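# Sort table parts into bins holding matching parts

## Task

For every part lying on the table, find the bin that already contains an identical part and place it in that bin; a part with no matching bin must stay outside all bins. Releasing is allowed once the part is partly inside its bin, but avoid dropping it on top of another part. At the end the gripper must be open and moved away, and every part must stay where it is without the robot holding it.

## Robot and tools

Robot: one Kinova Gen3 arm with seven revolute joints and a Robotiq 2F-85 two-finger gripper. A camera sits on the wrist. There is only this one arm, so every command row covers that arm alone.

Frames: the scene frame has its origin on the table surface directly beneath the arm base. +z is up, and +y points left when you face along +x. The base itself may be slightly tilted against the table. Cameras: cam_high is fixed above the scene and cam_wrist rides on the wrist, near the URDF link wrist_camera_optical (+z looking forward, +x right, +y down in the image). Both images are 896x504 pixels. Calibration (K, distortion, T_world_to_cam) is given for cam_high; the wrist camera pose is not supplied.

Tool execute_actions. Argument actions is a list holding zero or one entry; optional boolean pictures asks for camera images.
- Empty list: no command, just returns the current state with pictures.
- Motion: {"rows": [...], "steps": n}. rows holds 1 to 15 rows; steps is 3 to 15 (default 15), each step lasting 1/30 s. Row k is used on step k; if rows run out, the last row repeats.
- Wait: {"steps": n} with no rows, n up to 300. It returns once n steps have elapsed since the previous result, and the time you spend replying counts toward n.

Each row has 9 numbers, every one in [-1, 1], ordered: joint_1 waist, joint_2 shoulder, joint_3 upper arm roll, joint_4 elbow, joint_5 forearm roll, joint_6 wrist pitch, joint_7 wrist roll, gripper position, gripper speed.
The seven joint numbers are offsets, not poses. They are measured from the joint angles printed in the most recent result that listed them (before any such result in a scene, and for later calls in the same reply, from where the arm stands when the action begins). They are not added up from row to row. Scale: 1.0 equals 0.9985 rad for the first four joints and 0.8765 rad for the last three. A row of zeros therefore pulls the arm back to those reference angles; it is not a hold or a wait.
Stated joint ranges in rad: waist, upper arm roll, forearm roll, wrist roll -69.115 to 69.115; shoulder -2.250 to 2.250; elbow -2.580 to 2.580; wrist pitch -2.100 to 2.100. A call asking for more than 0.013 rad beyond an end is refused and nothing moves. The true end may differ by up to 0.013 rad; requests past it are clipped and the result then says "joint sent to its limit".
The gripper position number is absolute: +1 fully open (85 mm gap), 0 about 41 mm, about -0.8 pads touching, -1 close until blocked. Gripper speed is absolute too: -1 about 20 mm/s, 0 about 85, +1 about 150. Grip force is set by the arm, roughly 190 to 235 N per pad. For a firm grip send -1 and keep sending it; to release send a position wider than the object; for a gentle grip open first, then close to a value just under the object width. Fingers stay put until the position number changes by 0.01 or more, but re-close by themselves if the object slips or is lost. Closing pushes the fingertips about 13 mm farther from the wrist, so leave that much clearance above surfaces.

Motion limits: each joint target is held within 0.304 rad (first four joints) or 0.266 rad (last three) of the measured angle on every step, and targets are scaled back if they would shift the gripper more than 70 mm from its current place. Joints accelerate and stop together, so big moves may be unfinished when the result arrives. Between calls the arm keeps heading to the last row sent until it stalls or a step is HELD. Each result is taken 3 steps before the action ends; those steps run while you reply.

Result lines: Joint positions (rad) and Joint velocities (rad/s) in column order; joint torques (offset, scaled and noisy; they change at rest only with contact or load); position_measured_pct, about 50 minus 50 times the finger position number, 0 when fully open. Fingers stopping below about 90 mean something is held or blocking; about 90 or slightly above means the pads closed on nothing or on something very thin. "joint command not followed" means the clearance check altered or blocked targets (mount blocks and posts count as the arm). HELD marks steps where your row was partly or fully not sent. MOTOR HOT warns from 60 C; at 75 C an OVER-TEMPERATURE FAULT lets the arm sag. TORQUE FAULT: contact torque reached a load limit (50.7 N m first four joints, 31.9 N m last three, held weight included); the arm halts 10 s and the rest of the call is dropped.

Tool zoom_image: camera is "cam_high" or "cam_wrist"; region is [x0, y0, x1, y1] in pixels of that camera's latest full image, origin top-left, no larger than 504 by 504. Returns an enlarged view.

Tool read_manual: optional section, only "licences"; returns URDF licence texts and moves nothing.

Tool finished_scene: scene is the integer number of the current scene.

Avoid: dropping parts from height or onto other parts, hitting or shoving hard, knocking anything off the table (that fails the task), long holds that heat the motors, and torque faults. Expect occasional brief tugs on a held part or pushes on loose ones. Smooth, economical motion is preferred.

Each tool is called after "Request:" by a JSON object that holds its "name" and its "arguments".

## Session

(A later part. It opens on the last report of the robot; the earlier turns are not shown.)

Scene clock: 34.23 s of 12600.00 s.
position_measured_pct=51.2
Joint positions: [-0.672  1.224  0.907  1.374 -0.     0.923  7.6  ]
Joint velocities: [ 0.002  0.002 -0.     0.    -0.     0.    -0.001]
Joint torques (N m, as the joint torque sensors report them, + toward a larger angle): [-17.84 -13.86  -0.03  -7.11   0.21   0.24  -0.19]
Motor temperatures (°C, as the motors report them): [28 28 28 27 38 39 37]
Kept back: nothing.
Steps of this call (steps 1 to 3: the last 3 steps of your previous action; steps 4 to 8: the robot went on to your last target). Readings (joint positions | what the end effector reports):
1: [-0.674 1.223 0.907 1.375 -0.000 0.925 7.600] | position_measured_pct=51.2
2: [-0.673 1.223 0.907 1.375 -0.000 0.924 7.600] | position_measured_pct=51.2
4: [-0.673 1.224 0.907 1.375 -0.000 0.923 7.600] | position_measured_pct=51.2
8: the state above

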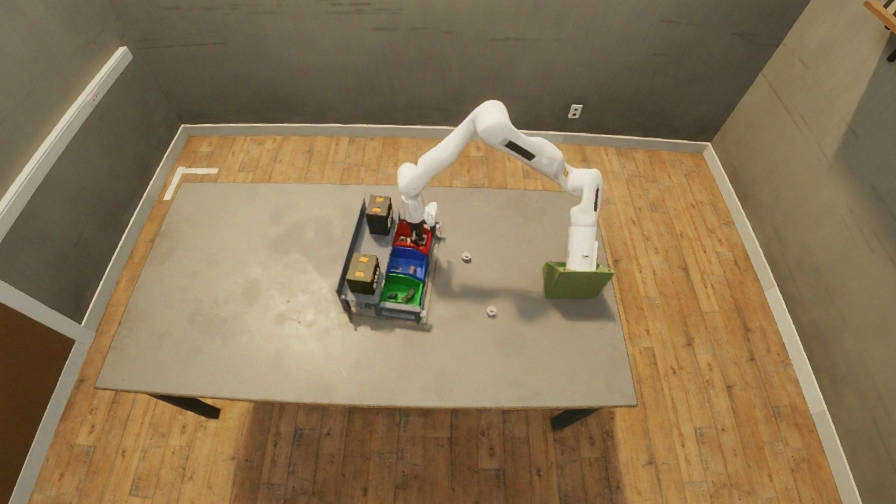

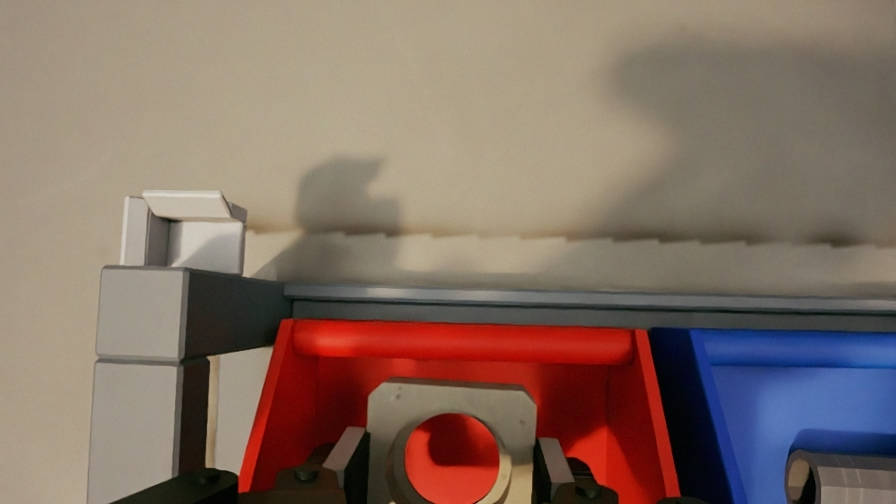

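A little lower, then release.

Request:
{"name": "execute_actions", "arguments": {"actions": [{"rows":[[0.013,0.013,-0.007,0,0,-0.025,0,-1,0]],"steps":10}]}}

Request:
{"name": "execute_actions", "arguments": {"actions": [{"rows":[[0,0,0,0,0,0,0,0.2,0]],"steps":10}]}}

Request:
{"name": "execute_actions", "arguments": {"actions": [{"rows":[[-0.22,-0.16,0.08,-0.1,0,0.35,0,0.2,0]]}]}}

Request:
{"name": "execute_actions", "arguments": {"actions": [{"steps":10}], "pictures": true}}

Scene clock: 34.63 s of 12600.00 s.
position_measured_pct=51.2
Joint positions: [-0.664  1.233  0.901  1.373  0.     0.903  7.6  ]
Joint velocities: [ 0.003 -0.002 -0.001  0.    -0.    -0.001 -0.   ]
Joint torques (N m, as the joint torque sensors report them, + toward a larger angle): [-13.86  -9.08  -0.27  -6.03   0.14  -1.05  -0.48]
Motor temperatures (°C, as the motors report them): [28 28 28 27 38 39 37]
Steps of this call (steps 1 to 5: the robot went on to your last target; steps 6 to 12: the first 7 steps of this action). Readings (joint positions | what the end effector reports):
6: [-0.670 1.226 0.907 1.374 -0.000 0.922 7.600] | position_measured_pct=51.2
7: [-0.665 1.231 0.905 1.373 0.000 0.914 7.600] | position_measured_pct=51.2
9: [-0.665 1.233 0.901 1.373 0.001 0.906 7.600] | position_measured_pct=51.2
12: the state above

Scene clock: 34.97 s of 12600.00 s.
position_measured_pct=40.9
Joint positions: [-0.666  1.231  0.901  1.373  0.     0.904  7.6  ]
Joint velocities: [-0.002 -0.001 -0.002 -0.002 -0.     0.002  0.001]
Joint torques (N m, as the joint torque sensors report them, + toward a larger angle): [-16.15 -12.19  -0.14  -5.9    0.14   0.07  -0.05]
Motor temperatures (°C, as the motors report them): [28 28 28 27 38 39 37]
Steps of this call (steps 1 to 3: the last 3 steps of your previous action; steps 4 to 10: the first 7 steps of this action, its rows measured from where the robot was after step 3). Readings (joint positions | what the end effector reports):
3: [-0.664 1.233 0.901 1.373 0.000 0.903 7.600] | position_measured_pct=51.2
4: [-0.665 1.232 0.901 1.373 0.000 0.904 7.600] | position_measured_pct=51.2
5: [-0.666 1.230 0.901 1.374 0.000 0.904 7.600] | position_measured_pct=50.8
7: [-0.666 1.231 0.901 1.373 0.000 0.903 7.600] | position_measured_pct=46.4
10: the state above

Scene clock: 35.47 s of 12600.00 s.
position_measured_pct=40.1
Joint positions: [-0.863  1.088  0.973  1.282  0.     1.178  7.6  ]
Joint velocities: [-0.393 -0.286  0.161 -0.216 -0.001  0.643  0.002]
Joint torques (N m, as the joint torque sensors report them, + toward a larger angle): [-11.72  -7.22   0.02  -6.52   0.24  -0.16  -0.07]
Motor temperatures (°C, as the motors report them): [28 28 28 27 38 39 37]
Steps of this call (steps 1 to 3: the last 3 steps of your previous action; steps 4 to 15: the first 12 steps of this action, its rows measured from where the robot was after step 3). Readings (joint positions | what the end effector reports):
3: [-0.666 1.231 0.901 1.373 0.000 0.904 7.600] | position_measured_pct=40.1
4: [-0.667 1.230 0.901 1.372 0.000 0.905 7.600] | position_measured_pct=40.1
5: [-0.673 1.226 0.903 1.371 0.000 0.911 7.600] | position_measured_pct=40.1
7: [-0.701 1.205 0.912 1.361 0.000 0.942 7.600] | position_measured_pct=40.1
11: [-0.787 1.143 0.944 1.320 0.000 1.061 7.600] | position_measured_pct=40.1
15: the state above

Scene clock: 35.80 s of 12600.00 s.
position_measured_pct=40.1
Joint positions: [-0.885  1.072  0.981  1.273  0.     1.211  7.6  ]
Joint velocities: [-0.007 -0.005  0.     0.    -0.001 -0.    -0.001]
Joint torques (N m, as the joint torque sensors report them, + toward a larger angle): [-16.05 -10.12   0.15  -8.52   0.     0.23   0.04]
Motor temperatures (°C, as the motors report them): [28 28 28 27 38 39 37]
Kept back: nothing.
Steps of this call (steps 1 to 3: the last 3 steps of your previous action; steps 4 to 10: the robot went on to your last target). Readings (joint positions | what the end effector reports):
1: [-0.874 1.080 0.977 1.276 0.000 1.196 7.600] | position_measured_pct=40.1
2: [-0.879 1.076 0.980 1.272 0.000 1.206 7.600] | position_measured_pct=40.1
4: [-0.881 1.074 0.981 1.272 0.000 1.210 7.600] | position_measured_pct=40.1
8: [-0.884 1.072 0.981 1.273 0.000 1.211 7.600] | position_measured_pct=40.1
10: the state above

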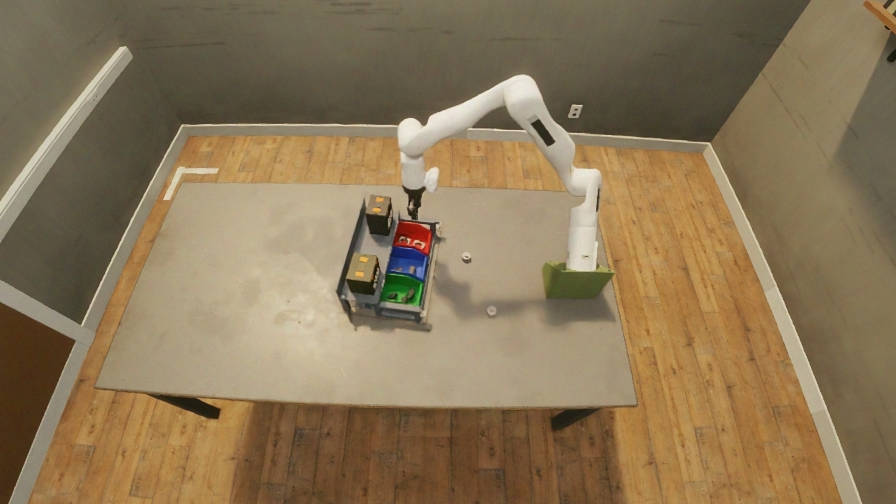

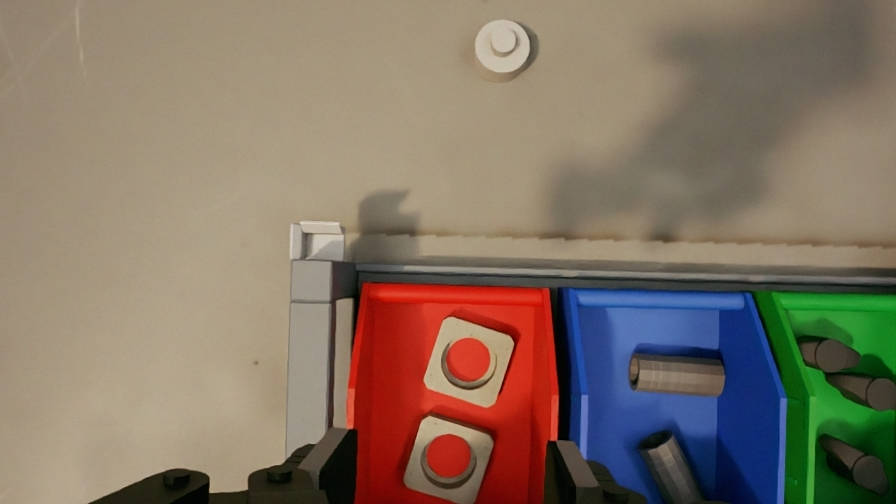

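Request:
{"name": "finished_scene", "arguments": {"scene": 2}}

The scene is finished: the task was done.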